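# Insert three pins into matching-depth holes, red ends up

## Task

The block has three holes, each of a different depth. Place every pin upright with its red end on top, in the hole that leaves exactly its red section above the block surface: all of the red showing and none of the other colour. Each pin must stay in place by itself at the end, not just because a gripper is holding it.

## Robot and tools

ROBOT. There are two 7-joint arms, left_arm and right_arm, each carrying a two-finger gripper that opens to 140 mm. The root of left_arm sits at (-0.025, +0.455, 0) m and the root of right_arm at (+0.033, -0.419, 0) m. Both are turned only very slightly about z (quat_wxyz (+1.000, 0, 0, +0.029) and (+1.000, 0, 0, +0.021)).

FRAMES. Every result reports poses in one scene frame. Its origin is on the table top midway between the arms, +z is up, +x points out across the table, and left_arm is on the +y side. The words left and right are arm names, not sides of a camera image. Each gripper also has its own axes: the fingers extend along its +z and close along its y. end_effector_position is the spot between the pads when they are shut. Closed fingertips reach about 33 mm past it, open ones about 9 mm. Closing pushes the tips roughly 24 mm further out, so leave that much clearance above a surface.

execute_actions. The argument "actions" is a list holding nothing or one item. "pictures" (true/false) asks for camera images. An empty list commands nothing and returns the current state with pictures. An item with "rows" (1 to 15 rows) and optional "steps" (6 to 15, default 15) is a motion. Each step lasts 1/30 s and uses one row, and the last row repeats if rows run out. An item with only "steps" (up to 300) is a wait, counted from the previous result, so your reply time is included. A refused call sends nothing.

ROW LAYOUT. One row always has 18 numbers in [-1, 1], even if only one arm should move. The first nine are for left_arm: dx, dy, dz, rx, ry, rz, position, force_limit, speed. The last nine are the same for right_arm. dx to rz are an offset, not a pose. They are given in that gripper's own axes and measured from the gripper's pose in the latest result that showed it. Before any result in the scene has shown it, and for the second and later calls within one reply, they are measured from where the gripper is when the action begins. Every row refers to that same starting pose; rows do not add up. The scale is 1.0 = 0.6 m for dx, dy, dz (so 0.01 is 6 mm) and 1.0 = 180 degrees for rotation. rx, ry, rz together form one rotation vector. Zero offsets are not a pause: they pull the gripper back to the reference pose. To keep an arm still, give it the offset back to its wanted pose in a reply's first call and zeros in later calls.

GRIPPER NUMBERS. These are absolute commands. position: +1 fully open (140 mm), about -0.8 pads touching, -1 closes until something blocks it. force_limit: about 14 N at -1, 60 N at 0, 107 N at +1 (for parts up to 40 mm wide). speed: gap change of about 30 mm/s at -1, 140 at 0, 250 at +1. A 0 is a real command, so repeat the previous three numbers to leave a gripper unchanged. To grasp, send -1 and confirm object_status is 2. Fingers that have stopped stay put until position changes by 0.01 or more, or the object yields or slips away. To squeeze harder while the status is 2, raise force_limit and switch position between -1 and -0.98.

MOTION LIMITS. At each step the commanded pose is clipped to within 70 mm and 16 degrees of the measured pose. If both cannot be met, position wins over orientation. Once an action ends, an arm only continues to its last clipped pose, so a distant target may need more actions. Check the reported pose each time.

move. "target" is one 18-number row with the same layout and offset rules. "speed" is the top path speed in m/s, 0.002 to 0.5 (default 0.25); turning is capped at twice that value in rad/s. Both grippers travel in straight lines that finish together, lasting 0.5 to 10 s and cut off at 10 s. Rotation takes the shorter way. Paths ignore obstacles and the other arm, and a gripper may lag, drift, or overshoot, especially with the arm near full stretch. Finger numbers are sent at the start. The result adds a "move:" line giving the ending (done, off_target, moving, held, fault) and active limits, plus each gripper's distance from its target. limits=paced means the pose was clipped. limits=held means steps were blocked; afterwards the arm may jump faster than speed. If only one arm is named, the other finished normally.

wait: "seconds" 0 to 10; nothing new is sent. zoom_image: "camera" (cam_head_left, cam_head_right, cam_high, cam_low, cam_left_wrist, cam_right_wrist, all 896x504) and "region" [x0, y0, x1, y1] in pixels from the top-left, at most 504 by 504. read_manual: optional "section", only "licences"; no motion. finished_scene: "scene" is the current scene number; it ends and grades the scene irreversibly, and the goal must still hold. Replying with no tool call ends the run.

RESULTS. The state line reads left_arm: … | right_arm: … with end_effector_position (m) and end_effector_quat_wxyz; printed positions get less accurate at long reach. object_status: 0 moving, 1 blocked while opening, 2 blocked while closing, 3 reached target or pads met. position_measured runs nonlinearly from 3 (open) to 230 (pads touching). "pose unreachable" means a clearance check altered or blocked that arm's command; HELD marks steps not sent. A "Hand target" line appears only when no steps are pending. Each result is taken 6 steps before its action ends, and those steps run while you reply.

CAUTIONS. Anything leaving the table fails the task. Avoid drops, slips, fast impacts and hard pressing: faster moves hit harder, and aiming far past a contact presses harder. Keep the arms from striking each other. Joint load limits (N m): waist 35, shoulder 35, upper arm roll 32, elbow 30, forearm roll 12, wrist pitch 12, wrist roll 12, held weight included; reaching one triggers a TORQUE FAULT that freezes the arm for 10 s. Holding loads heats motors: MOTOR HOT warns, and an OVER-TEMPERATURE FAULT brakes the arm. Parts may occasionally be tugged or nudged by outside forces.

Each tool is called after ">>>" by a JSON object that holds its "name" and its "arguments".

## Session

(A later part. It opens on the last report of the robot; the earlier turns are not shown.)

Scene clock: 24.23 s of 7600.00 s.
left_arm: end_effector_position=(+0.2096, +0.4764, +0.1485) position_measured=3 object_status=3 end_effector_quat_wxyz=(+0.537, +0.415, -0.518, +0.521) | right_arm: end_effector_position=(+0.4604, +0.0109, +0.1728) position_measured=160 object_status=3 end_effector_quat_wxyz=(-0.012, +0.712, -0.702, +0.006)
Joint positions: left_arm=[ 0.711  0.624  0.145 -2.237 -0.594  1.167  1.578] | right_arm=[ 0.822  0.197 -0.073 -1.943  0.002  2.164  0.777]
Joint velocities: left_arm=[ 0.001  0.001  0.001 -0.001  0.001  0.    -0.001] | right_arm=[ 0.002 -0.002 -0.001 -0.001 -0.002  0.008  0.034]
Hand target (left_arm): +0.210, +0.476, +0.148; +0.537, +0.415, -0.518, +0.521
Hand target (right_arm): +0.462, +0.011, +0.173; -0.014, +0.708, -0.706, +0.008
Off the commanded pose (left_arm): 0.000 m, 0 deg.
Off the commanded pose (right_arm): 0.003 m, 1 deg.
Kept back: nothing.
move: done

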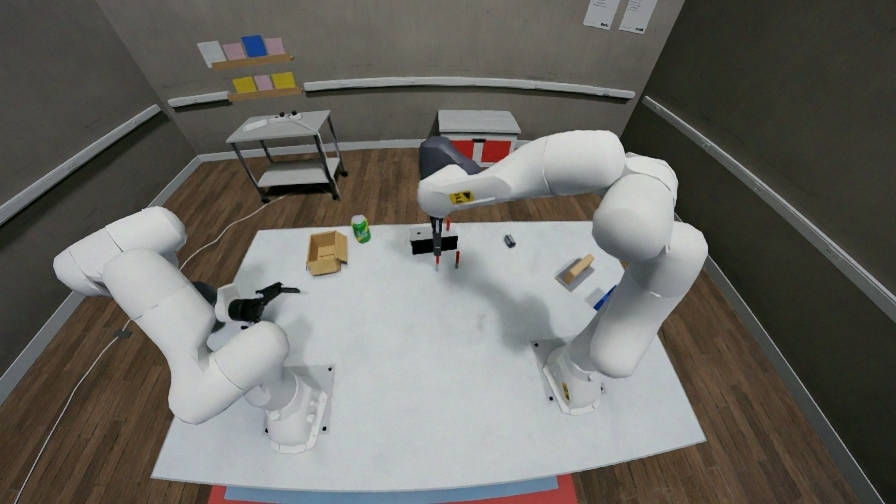

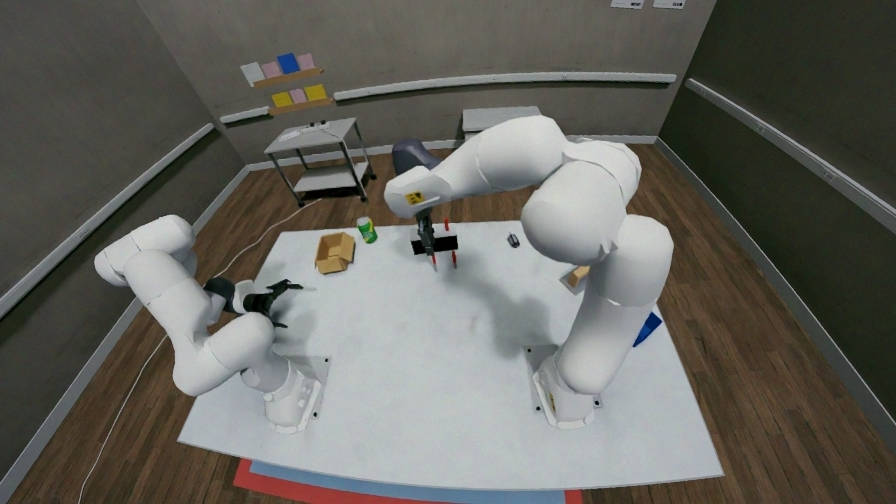

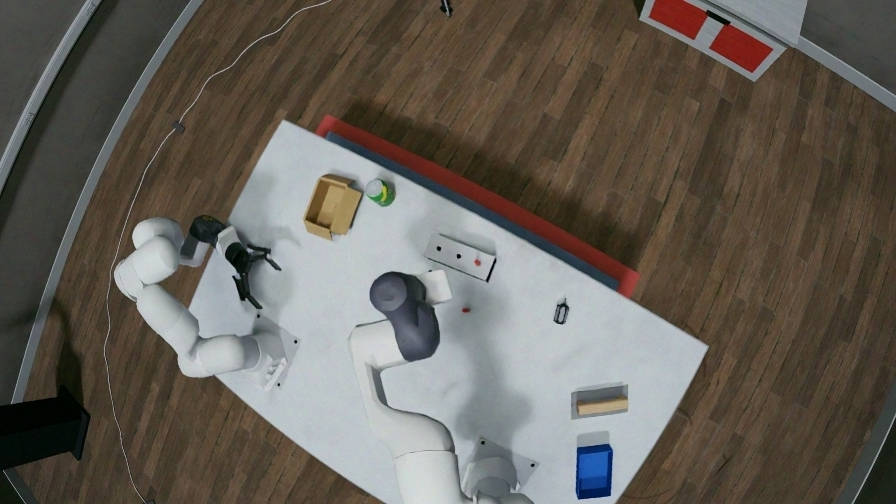

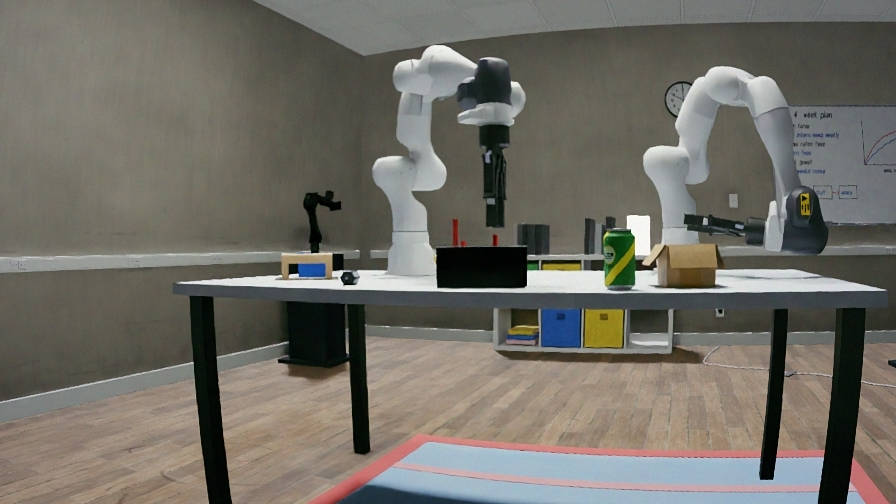

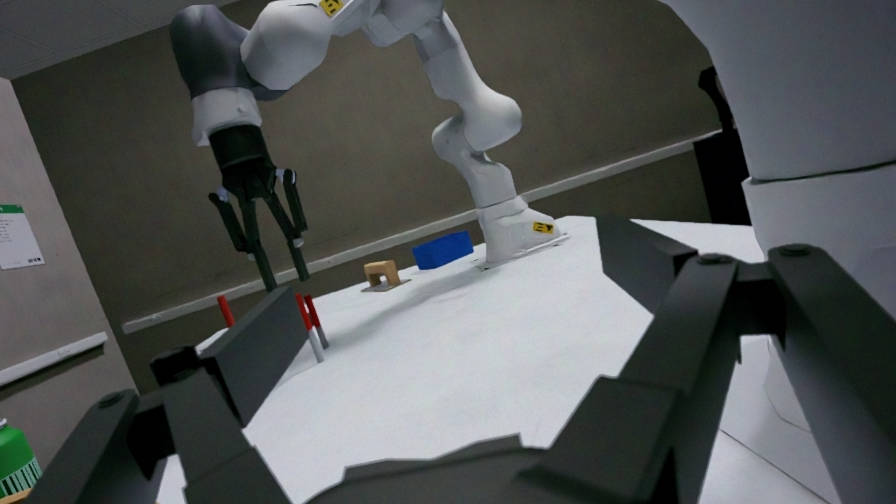

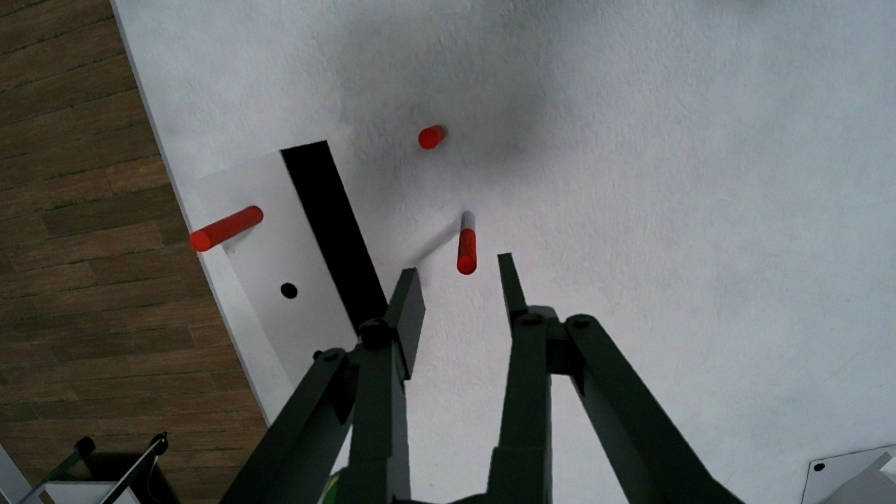

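>>> {"name": "move", "arguments": {"target": [0,0,0,0,0,0,1,0,0,0.003,0.005,0.1,0.002,0.002,0,-0.35,0,-0.5], "speed": 0.12}}

Scene clock: 25.57 s of 7600.00 s.
left_arm: end_effector_position=(+0.2096, +0.4764, +0.1485) position_measured=3 object_status=3 end_effector_quat_wxyz=(+0.537, +0.415, -0.518, +0.521) | right_arm: end_effector_position=(+0.4576, +0.0077, +0.1121) position_measured=173 object_status=3 end_effector_quat_wxyz=(-0.009, +0.712, -0.703, +0.009)
Joint positions: left_arm=[ 0.711  0.624  0.145 -2.237 -0.594  1.167  1.578] | right_arm=[ 0.824  0.267 -0.073 -2.012  0.001  2.297  0.782]
Joint velocities: left_arm=[ 0.001  0.     0.001 -0.001  0.001  0.    -0.001] | right_arm=[-0.001  0.    -0.    -0.     0.001  0.01  -0.   ]
Hand target (left_arm): +0.210, +0.476, +0.148; +0.537, +0.415, -0.518, +0.521
Hand target (right_arm): +0.458, +0.009, +0.112; -0.012, +0.712, -0.702, +0.011
Off the commanded pose (left_arm): 0.000 m, 0 deg.
Off the commanded pose (right_arm): 0.002 m, 0 deg.
Kept back: nothing.
move: done

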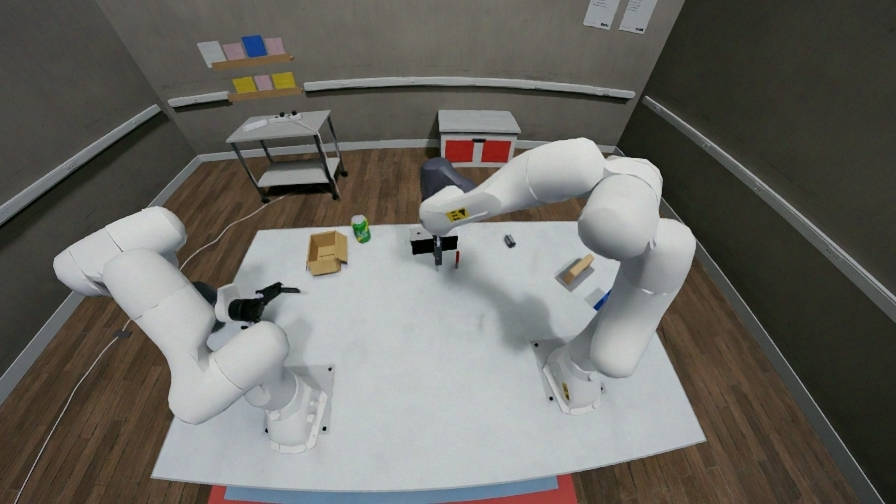

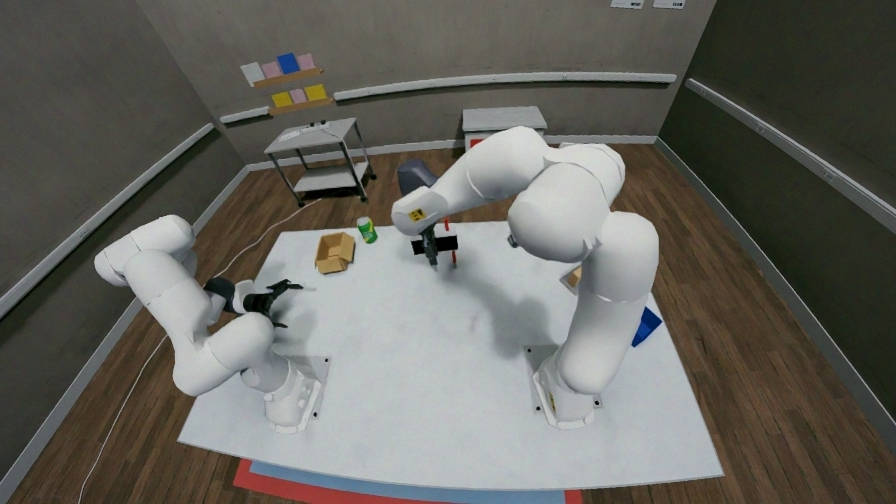

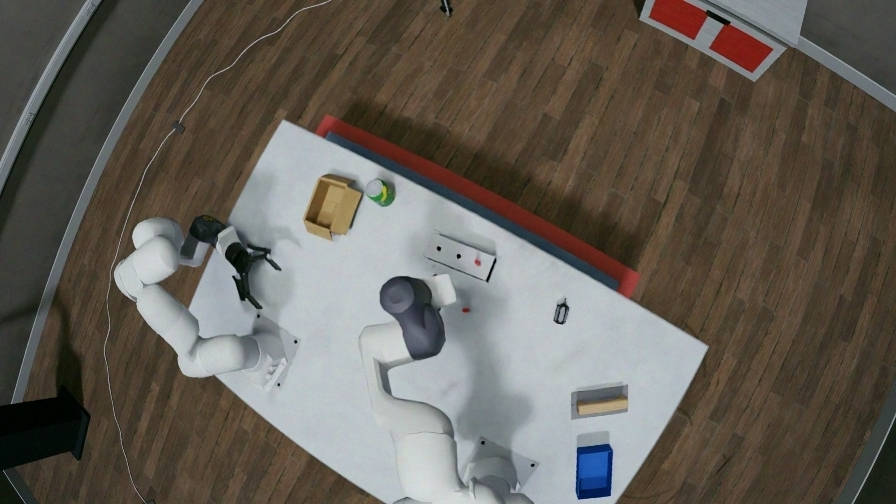

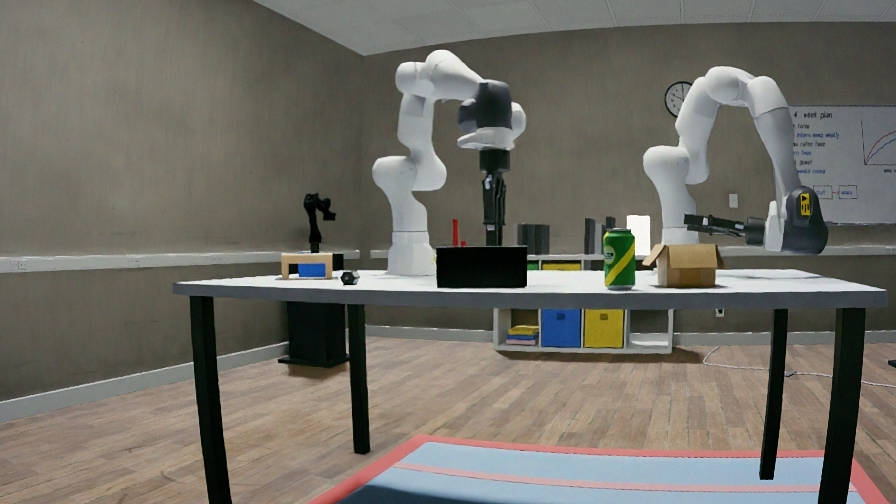

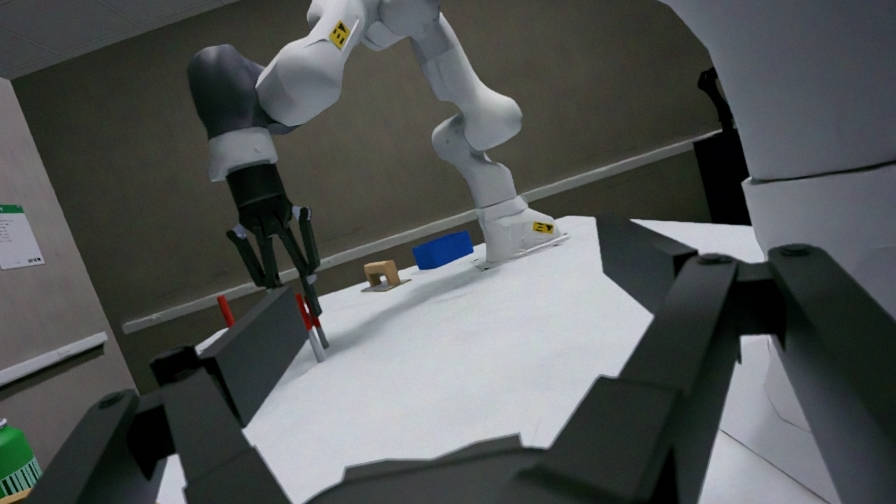

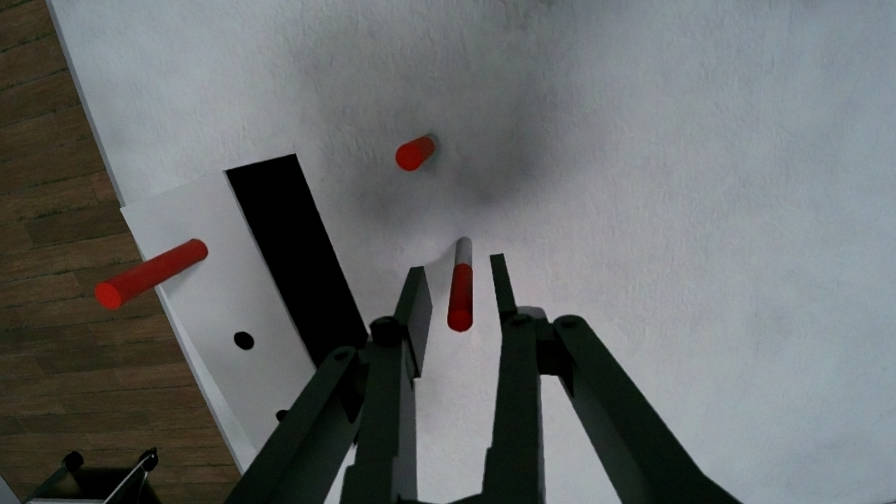

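>>> {"name": "execute_actions", "arguments": {"actions": [{"rows":[[0,0,0,0,0,0,1,0,0,-0.002,0,0,0,0,0,-1,0,-0.3]],"steps":14}]}}

>>> {"name": "move", "arguments": {"target": [0,0,0,0,0,0,1,0,0,0,-0.07,-0.175,0,0,0,-1,0,0], "speed": 0.2}}

>>> {"name": "move", "arguments": {"target": [0,0,0,0,0,0,1,0,0,-0.013,-0.155,0.017,0,0.002,0,-1,0,0], "speed": 0.15}}

>>> {"name": "zoom_image", "arguments": {"camera": "cam_right_wrist", "region": [400,180,520,280]}}

Scene clock: 26.17 s of 7600.00 s.
left_arm: end_effector_position=(+0.2096, +0.4764, +0.1485) position_measured=3 object_status=3 end_effector_quat_wxyz=(+0.537, +0.415, -0.518, +0.521) | right_arm: end_effector_position=(+0.4583, +0.0085, +0.1125) position_measured=212 object_status=0 end_effector_quat_wxyz=(-0.010, +0.712, -0.702, +0.009)
Joint positions: left_arm=[ 0.711  0.624  0.145 -2.237 -0.594  1.167  1.578] | right_arm=[ 0.824  0.268 -0.073 -2.011  0.001  2.298  0.782]
Joint velocities: left_arm=[ 0.     0.002  0.    -0.     0.     0.     0.001] | right_arm=[-0.     0.     0.001  0.002  0.    -0.001 -0.001]
Steps of this call (steps 1 to 10: nothing new was sent; steps 11 to 18: the first 8 steps of this action). Readings (end_effector_position | what the end effector reports):
11: left_arm (+0.2096, +0.4764, +0.1485) | right_arm (+0.4580, +0.0082, +0.1122) | left_arm position_measured=3 object_status=3 | right_arm position_measured=173 object_status=0
12: left_arm (+0.2096, +0.4764, +0.1485) | right_arm (+0.4581, +0.0083, +0.1123) | left_arm position_measured=3 object_status=3 | right_arm position_measured=177 object_status=0
14: left_arm (+0.2096, +0.4764, +0.1485) | right_arm (+0.4582, +0.0084, +0.1124) | left_arm position_measured=3 object_status=3 | right_arm position_measured=189 object_status=0
18: the state above

Scene clock: 27.67 s of 7600.00 s.
left_arm: end_effector_position=(+0.2096, +0.4764, +0.1485) position_measured=3 object_status=3 end_effector_quat_wxyz=(+0.537, +0.415, -0.518, +0.521) | right_arm: end_effector_position=(+0.4984, +0.0104, +0.2179) position_measured=216 object_status=2 end_effector_quat_wxyz=(-0.012, +0.709, -0.705, +0.010)
Joint positions: left_arm=[ 0.711  0.624  0.145 -2.237 -0.594  1.167  1.578] | right_arm=[ 0.79   0.238 -0.085 -1.768  0.001  2.029  0.743]
Joint velocities: left_arm=[ 0.001 -0.001  0.001 -0.001 -0.001  0.     0.002] | right_arm=[-0.     0.001  0.001  0.002 -0.001 -0.013 -0.01 ]
Hand target (left_arm): +0.210, +0.476, +0.148; +0.537, +0.415, -0.518, +0.521
Hand target (right_arm): +0.498, +0.009, +0.219; -0.010, +0.711, -0.703, +0.010
Off your previous action's commanded pose (left_arm): 0.000 m, 0 deg at its last step (step 6 of this call).
Off your previous action's commanded pose (right_arm): 0.001 m, 0 deg at its last step (step 6 of this call).
Off the commanded pose (left_arm): 0.000 m, 0 deg.
Off the commanded pose (right_arm): 0.002 m, 0 deg.
Kept back: nothing.
move: done

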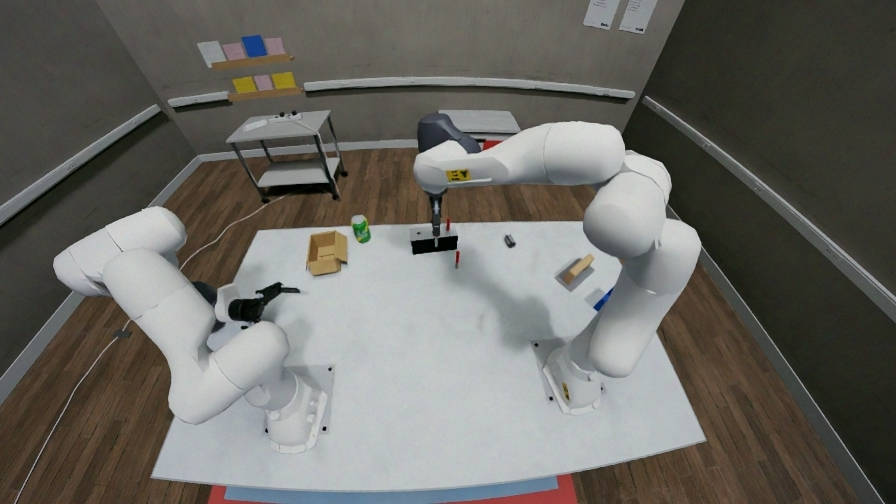

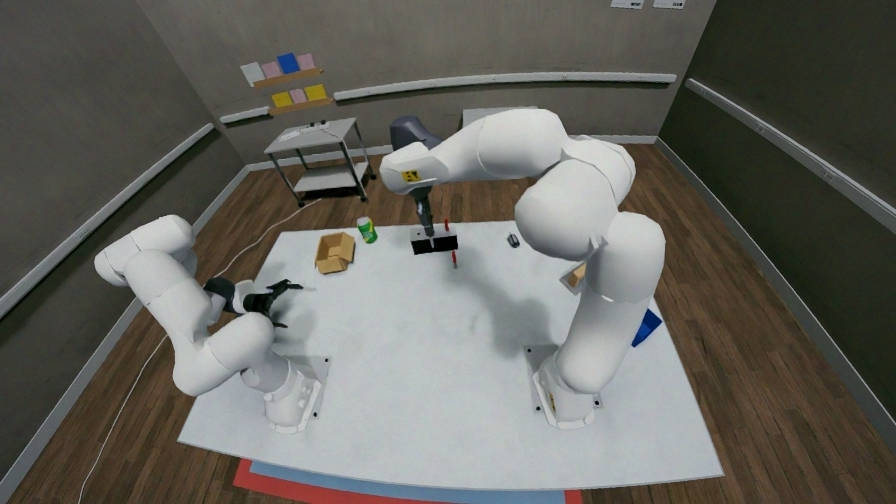

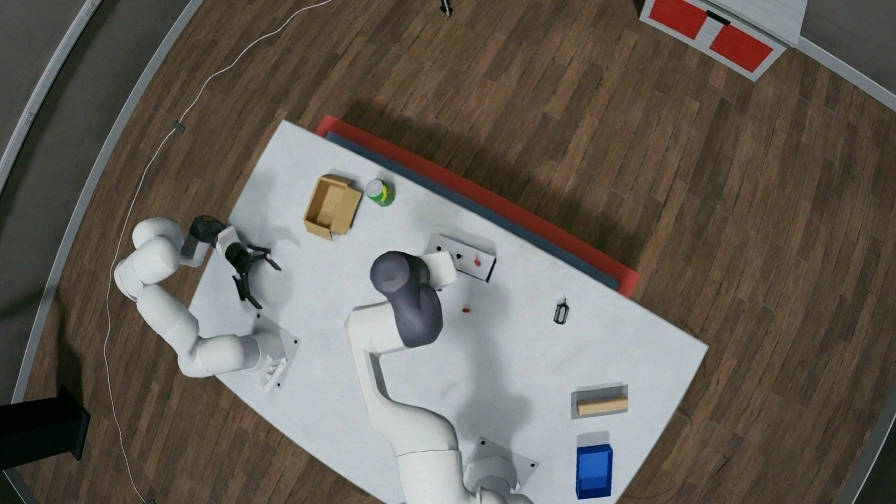

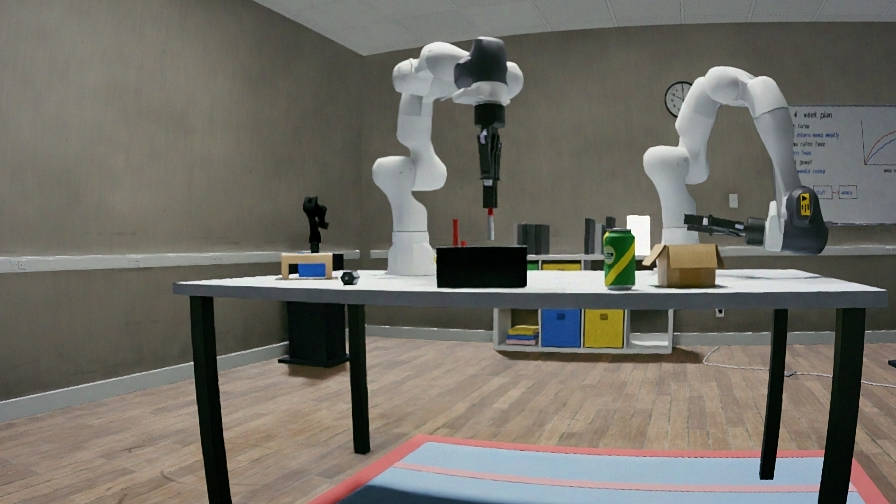

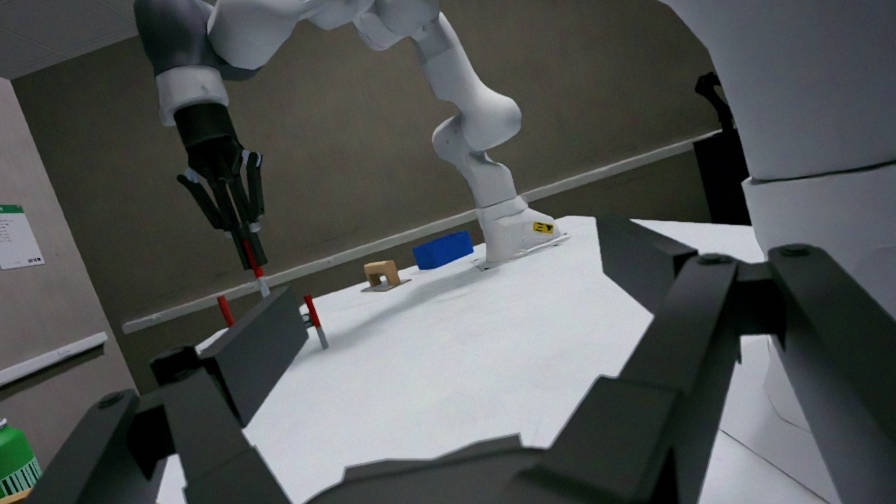

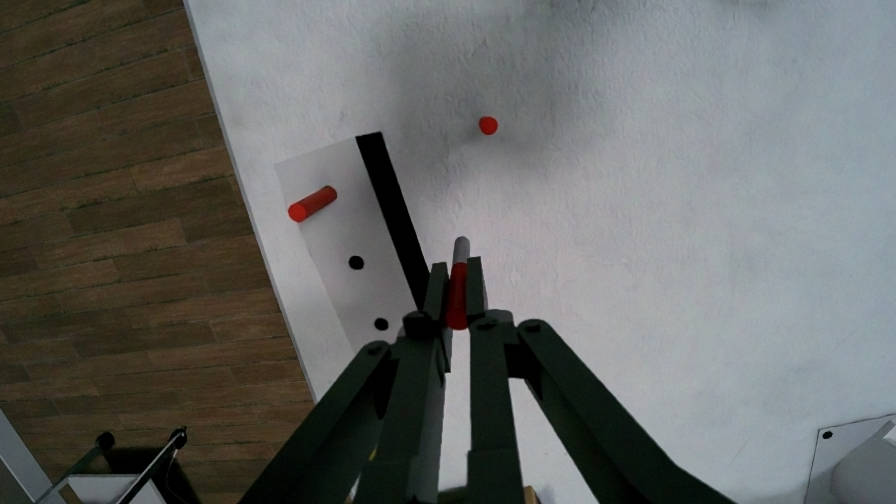

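Scene clock: 28.90 s of 7600.00 s.
left_arm: end_effector_position=(+0.2096, +0.4764, +0.1485) position_measured=3 object_status=3 end_effector_quat_wxyz=(+0.537, +0.415, -0.518, +0.521) | right_arm: end_effector_position=(+0.5922, +0.0186, +0.2085) position_measured=216 object_status=2 end_effector_quat_wxyz=(-0.011, +0.706, -0.708, +0.015)
Joint positions: left_arm=[ 0.711  0.624  0.145 -2.237 -0.594  1.167  1.578] | right_arm=[ 0.699  0.501 -0.085 -1.402  0.016  1.926  0.665]
Joint velocities: left_arm=[ 0.001  0.001 -0.001  0.    -0.001  0.    -0.001] | right_arm=[-0.003  0.002  0.004  0.002  0.    -0.012 -0.016]
Hand target (left_arm): +0.210, +0.476, +0.148; +0.537, +0.415, -0.518, +0.521
Hand target (right_arm): +0.591, +0.018, +0.209; -0.009, +0.709, -0.705, +0.013
Off the commanded pose (left_arm): 0.000 m, 0 deg.
Off the commanded pose (right_arm): 0.002 m, 1 deg.
Kept back: nothing.
move: done

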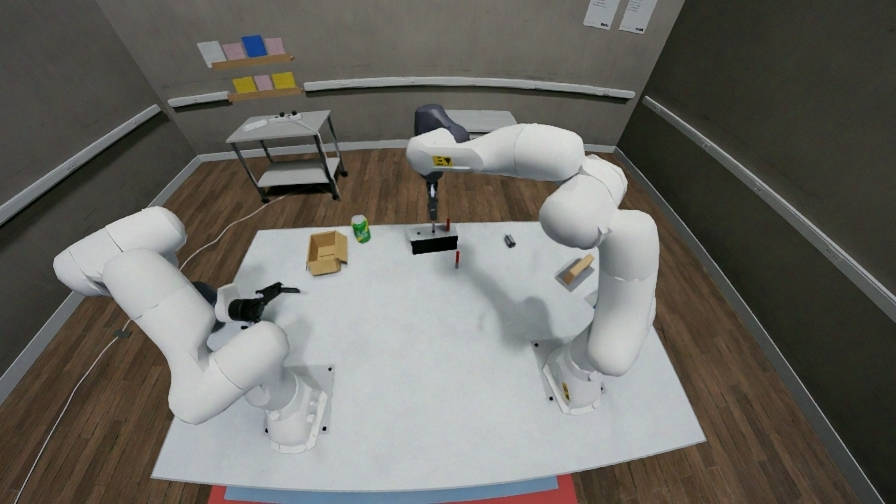

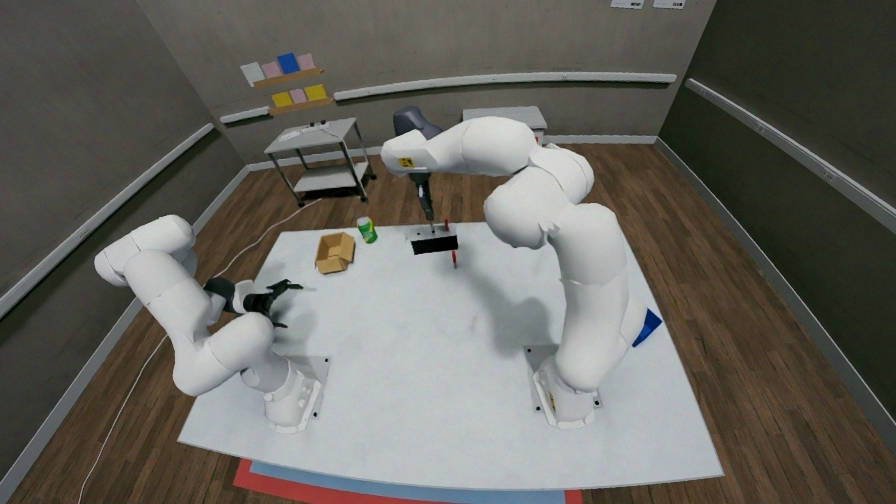

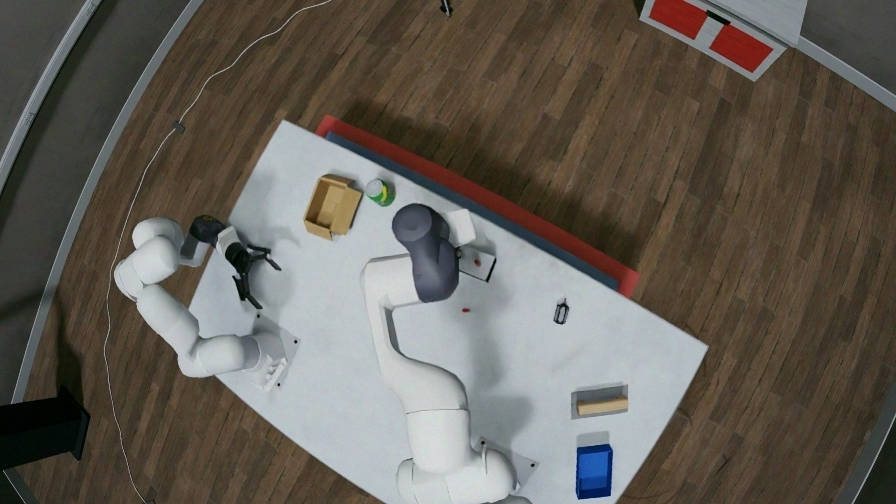

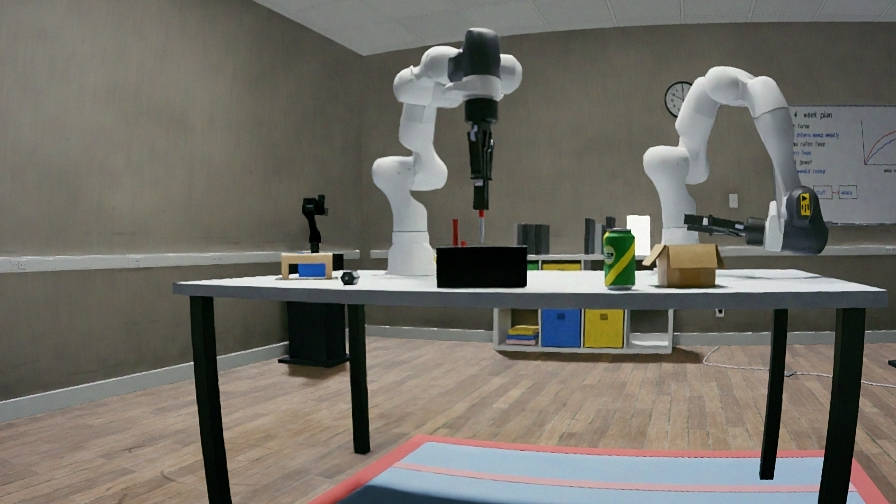

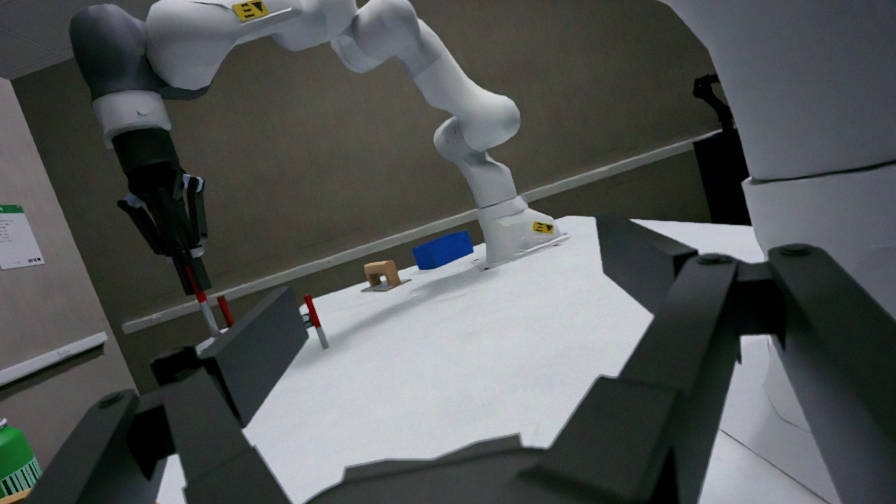

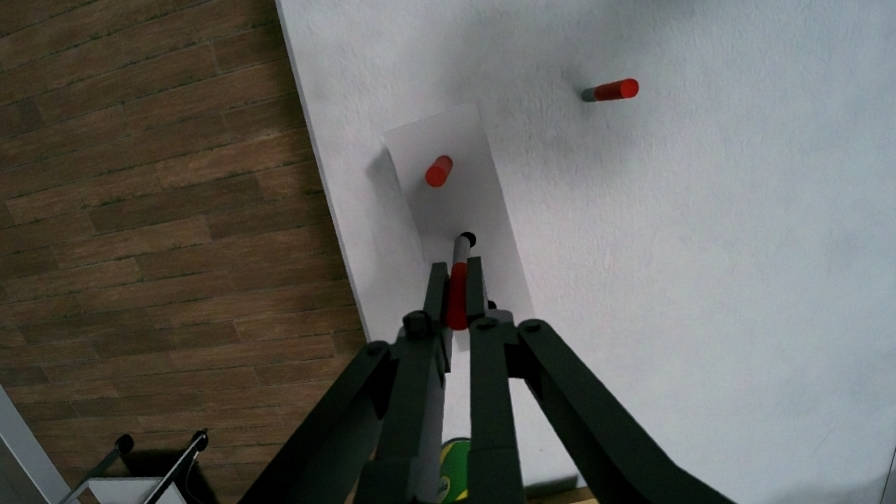

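Region (400, 180, 520, 280) of cam_right_wrist's 896x504 image, scaled by 4.200, with more detail than that image has.

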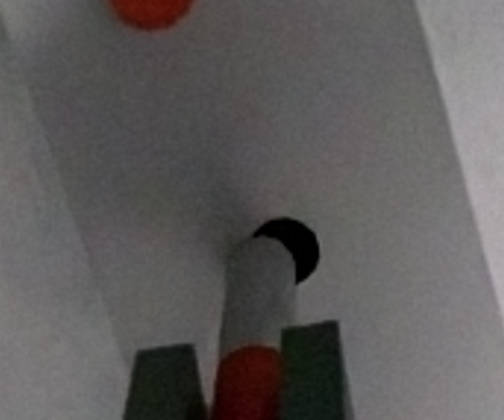

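>>> {"name": "move", "arguments": {"target": [0,0,0,0,0,0,1,0,0,-0.003,0.005,0.006,-0.002,-0.003,0,-1,0,0], "speed": 0.01}}

>>> {"name": "zoom_image", "arguments": {"camera": "cam_right_wrist", "region": [400,180,520,280]}}

Scene clock: 29.93 s of 7600.00 s.
left_arm: end_effector_position=(+0.2096, +0.4764, +0.1485) position_measured=3 object_status=3 end_effector_quat_wxyz=(+0.537, +0.415, -0.518, +0.521) | right_arm: end_effector_position=(+0.5888, +0.0180, +0.2030) position_measured=216 object_status=2 end_effector_quat_wxyz=(-0.008, +0.706, -0.708, +0.011)
Joint positions: left_arm=[ 0.711  0.624  0.145 -2.237 -0.594  1.167  1.578] | right_arm=[ 0.698  0.5   -0.084 -1.415  0.022  1.932  0.662]
Joint velocities: left_arm=[-0.001 -0.002 -0.001 -0.001  0.     0.001 -0.   ] | right_arm=[-0.    -0.    -0.001 -0.002  0.003  0.007  0.   ]
Hand target (left_arm): +0.210, +0.476, +0.148; +0.537, +0.415, -0.518, +0.521
Hand target (right_arm): +0.589, +0.020, +0.205; -0.012, +0.706, -0.708, +0.009
Off the commanded pose (left_arm): 0.000 m, 0 deg.
Off the commanded pose (right_arm): 0.003 m, 1 deg.
Kept back: nothing.
move: done

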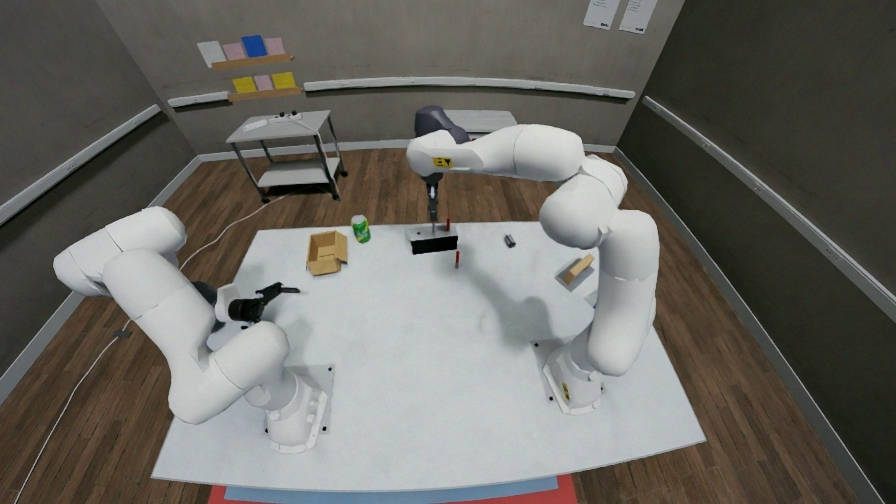

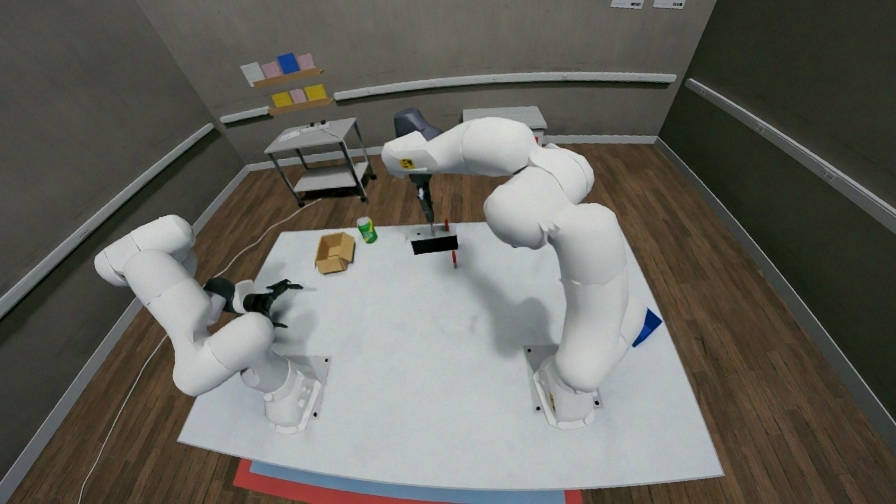

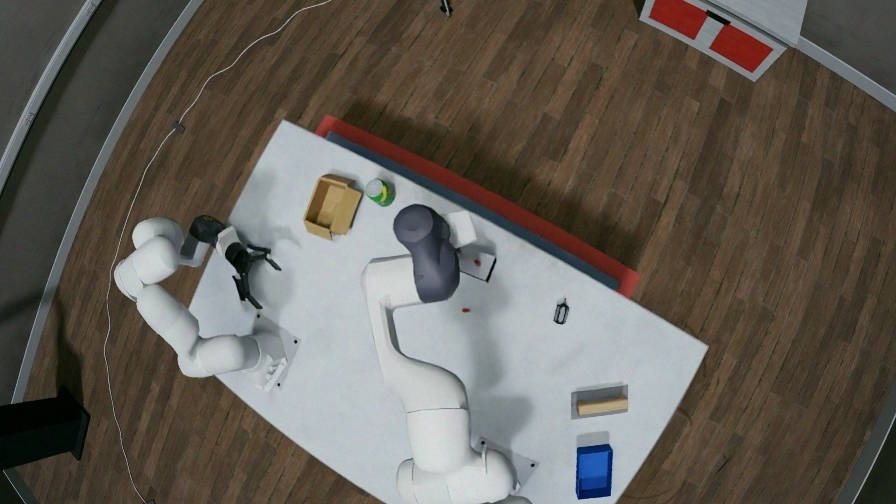

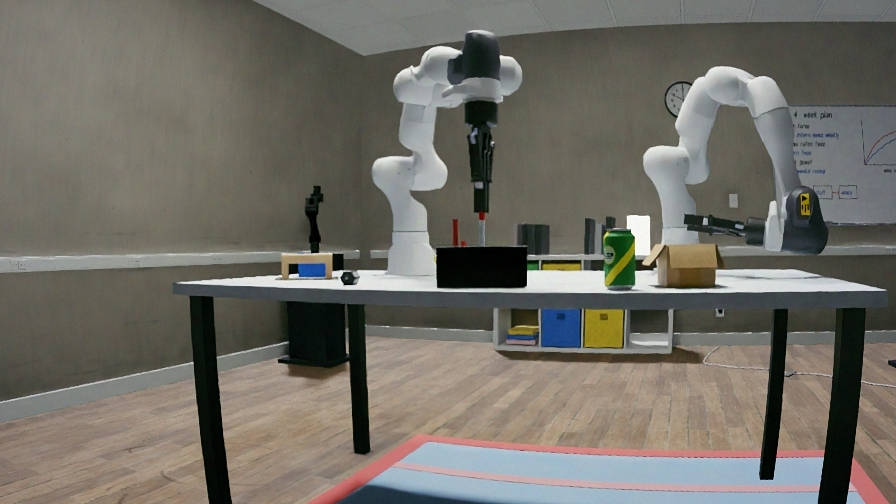

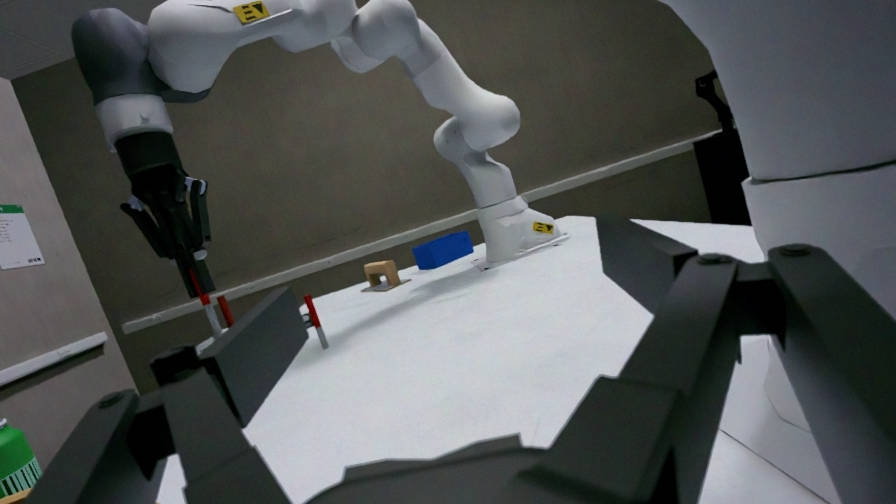

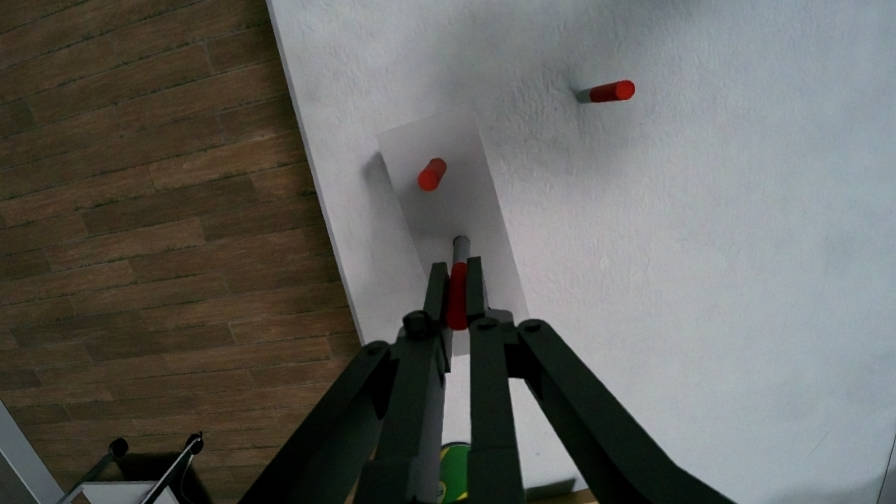

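Region (400, 180, 520, 280) of cam_right_wrist's 896x504 image, scaled by 4.200, with more detail than that image has.

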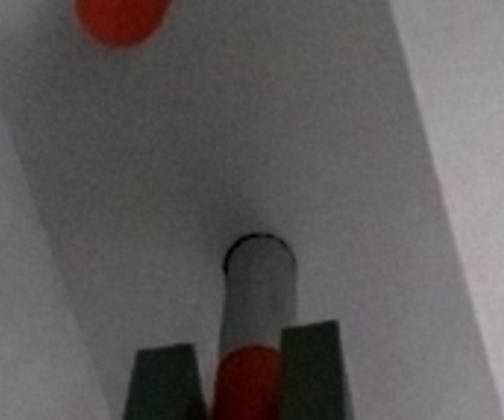

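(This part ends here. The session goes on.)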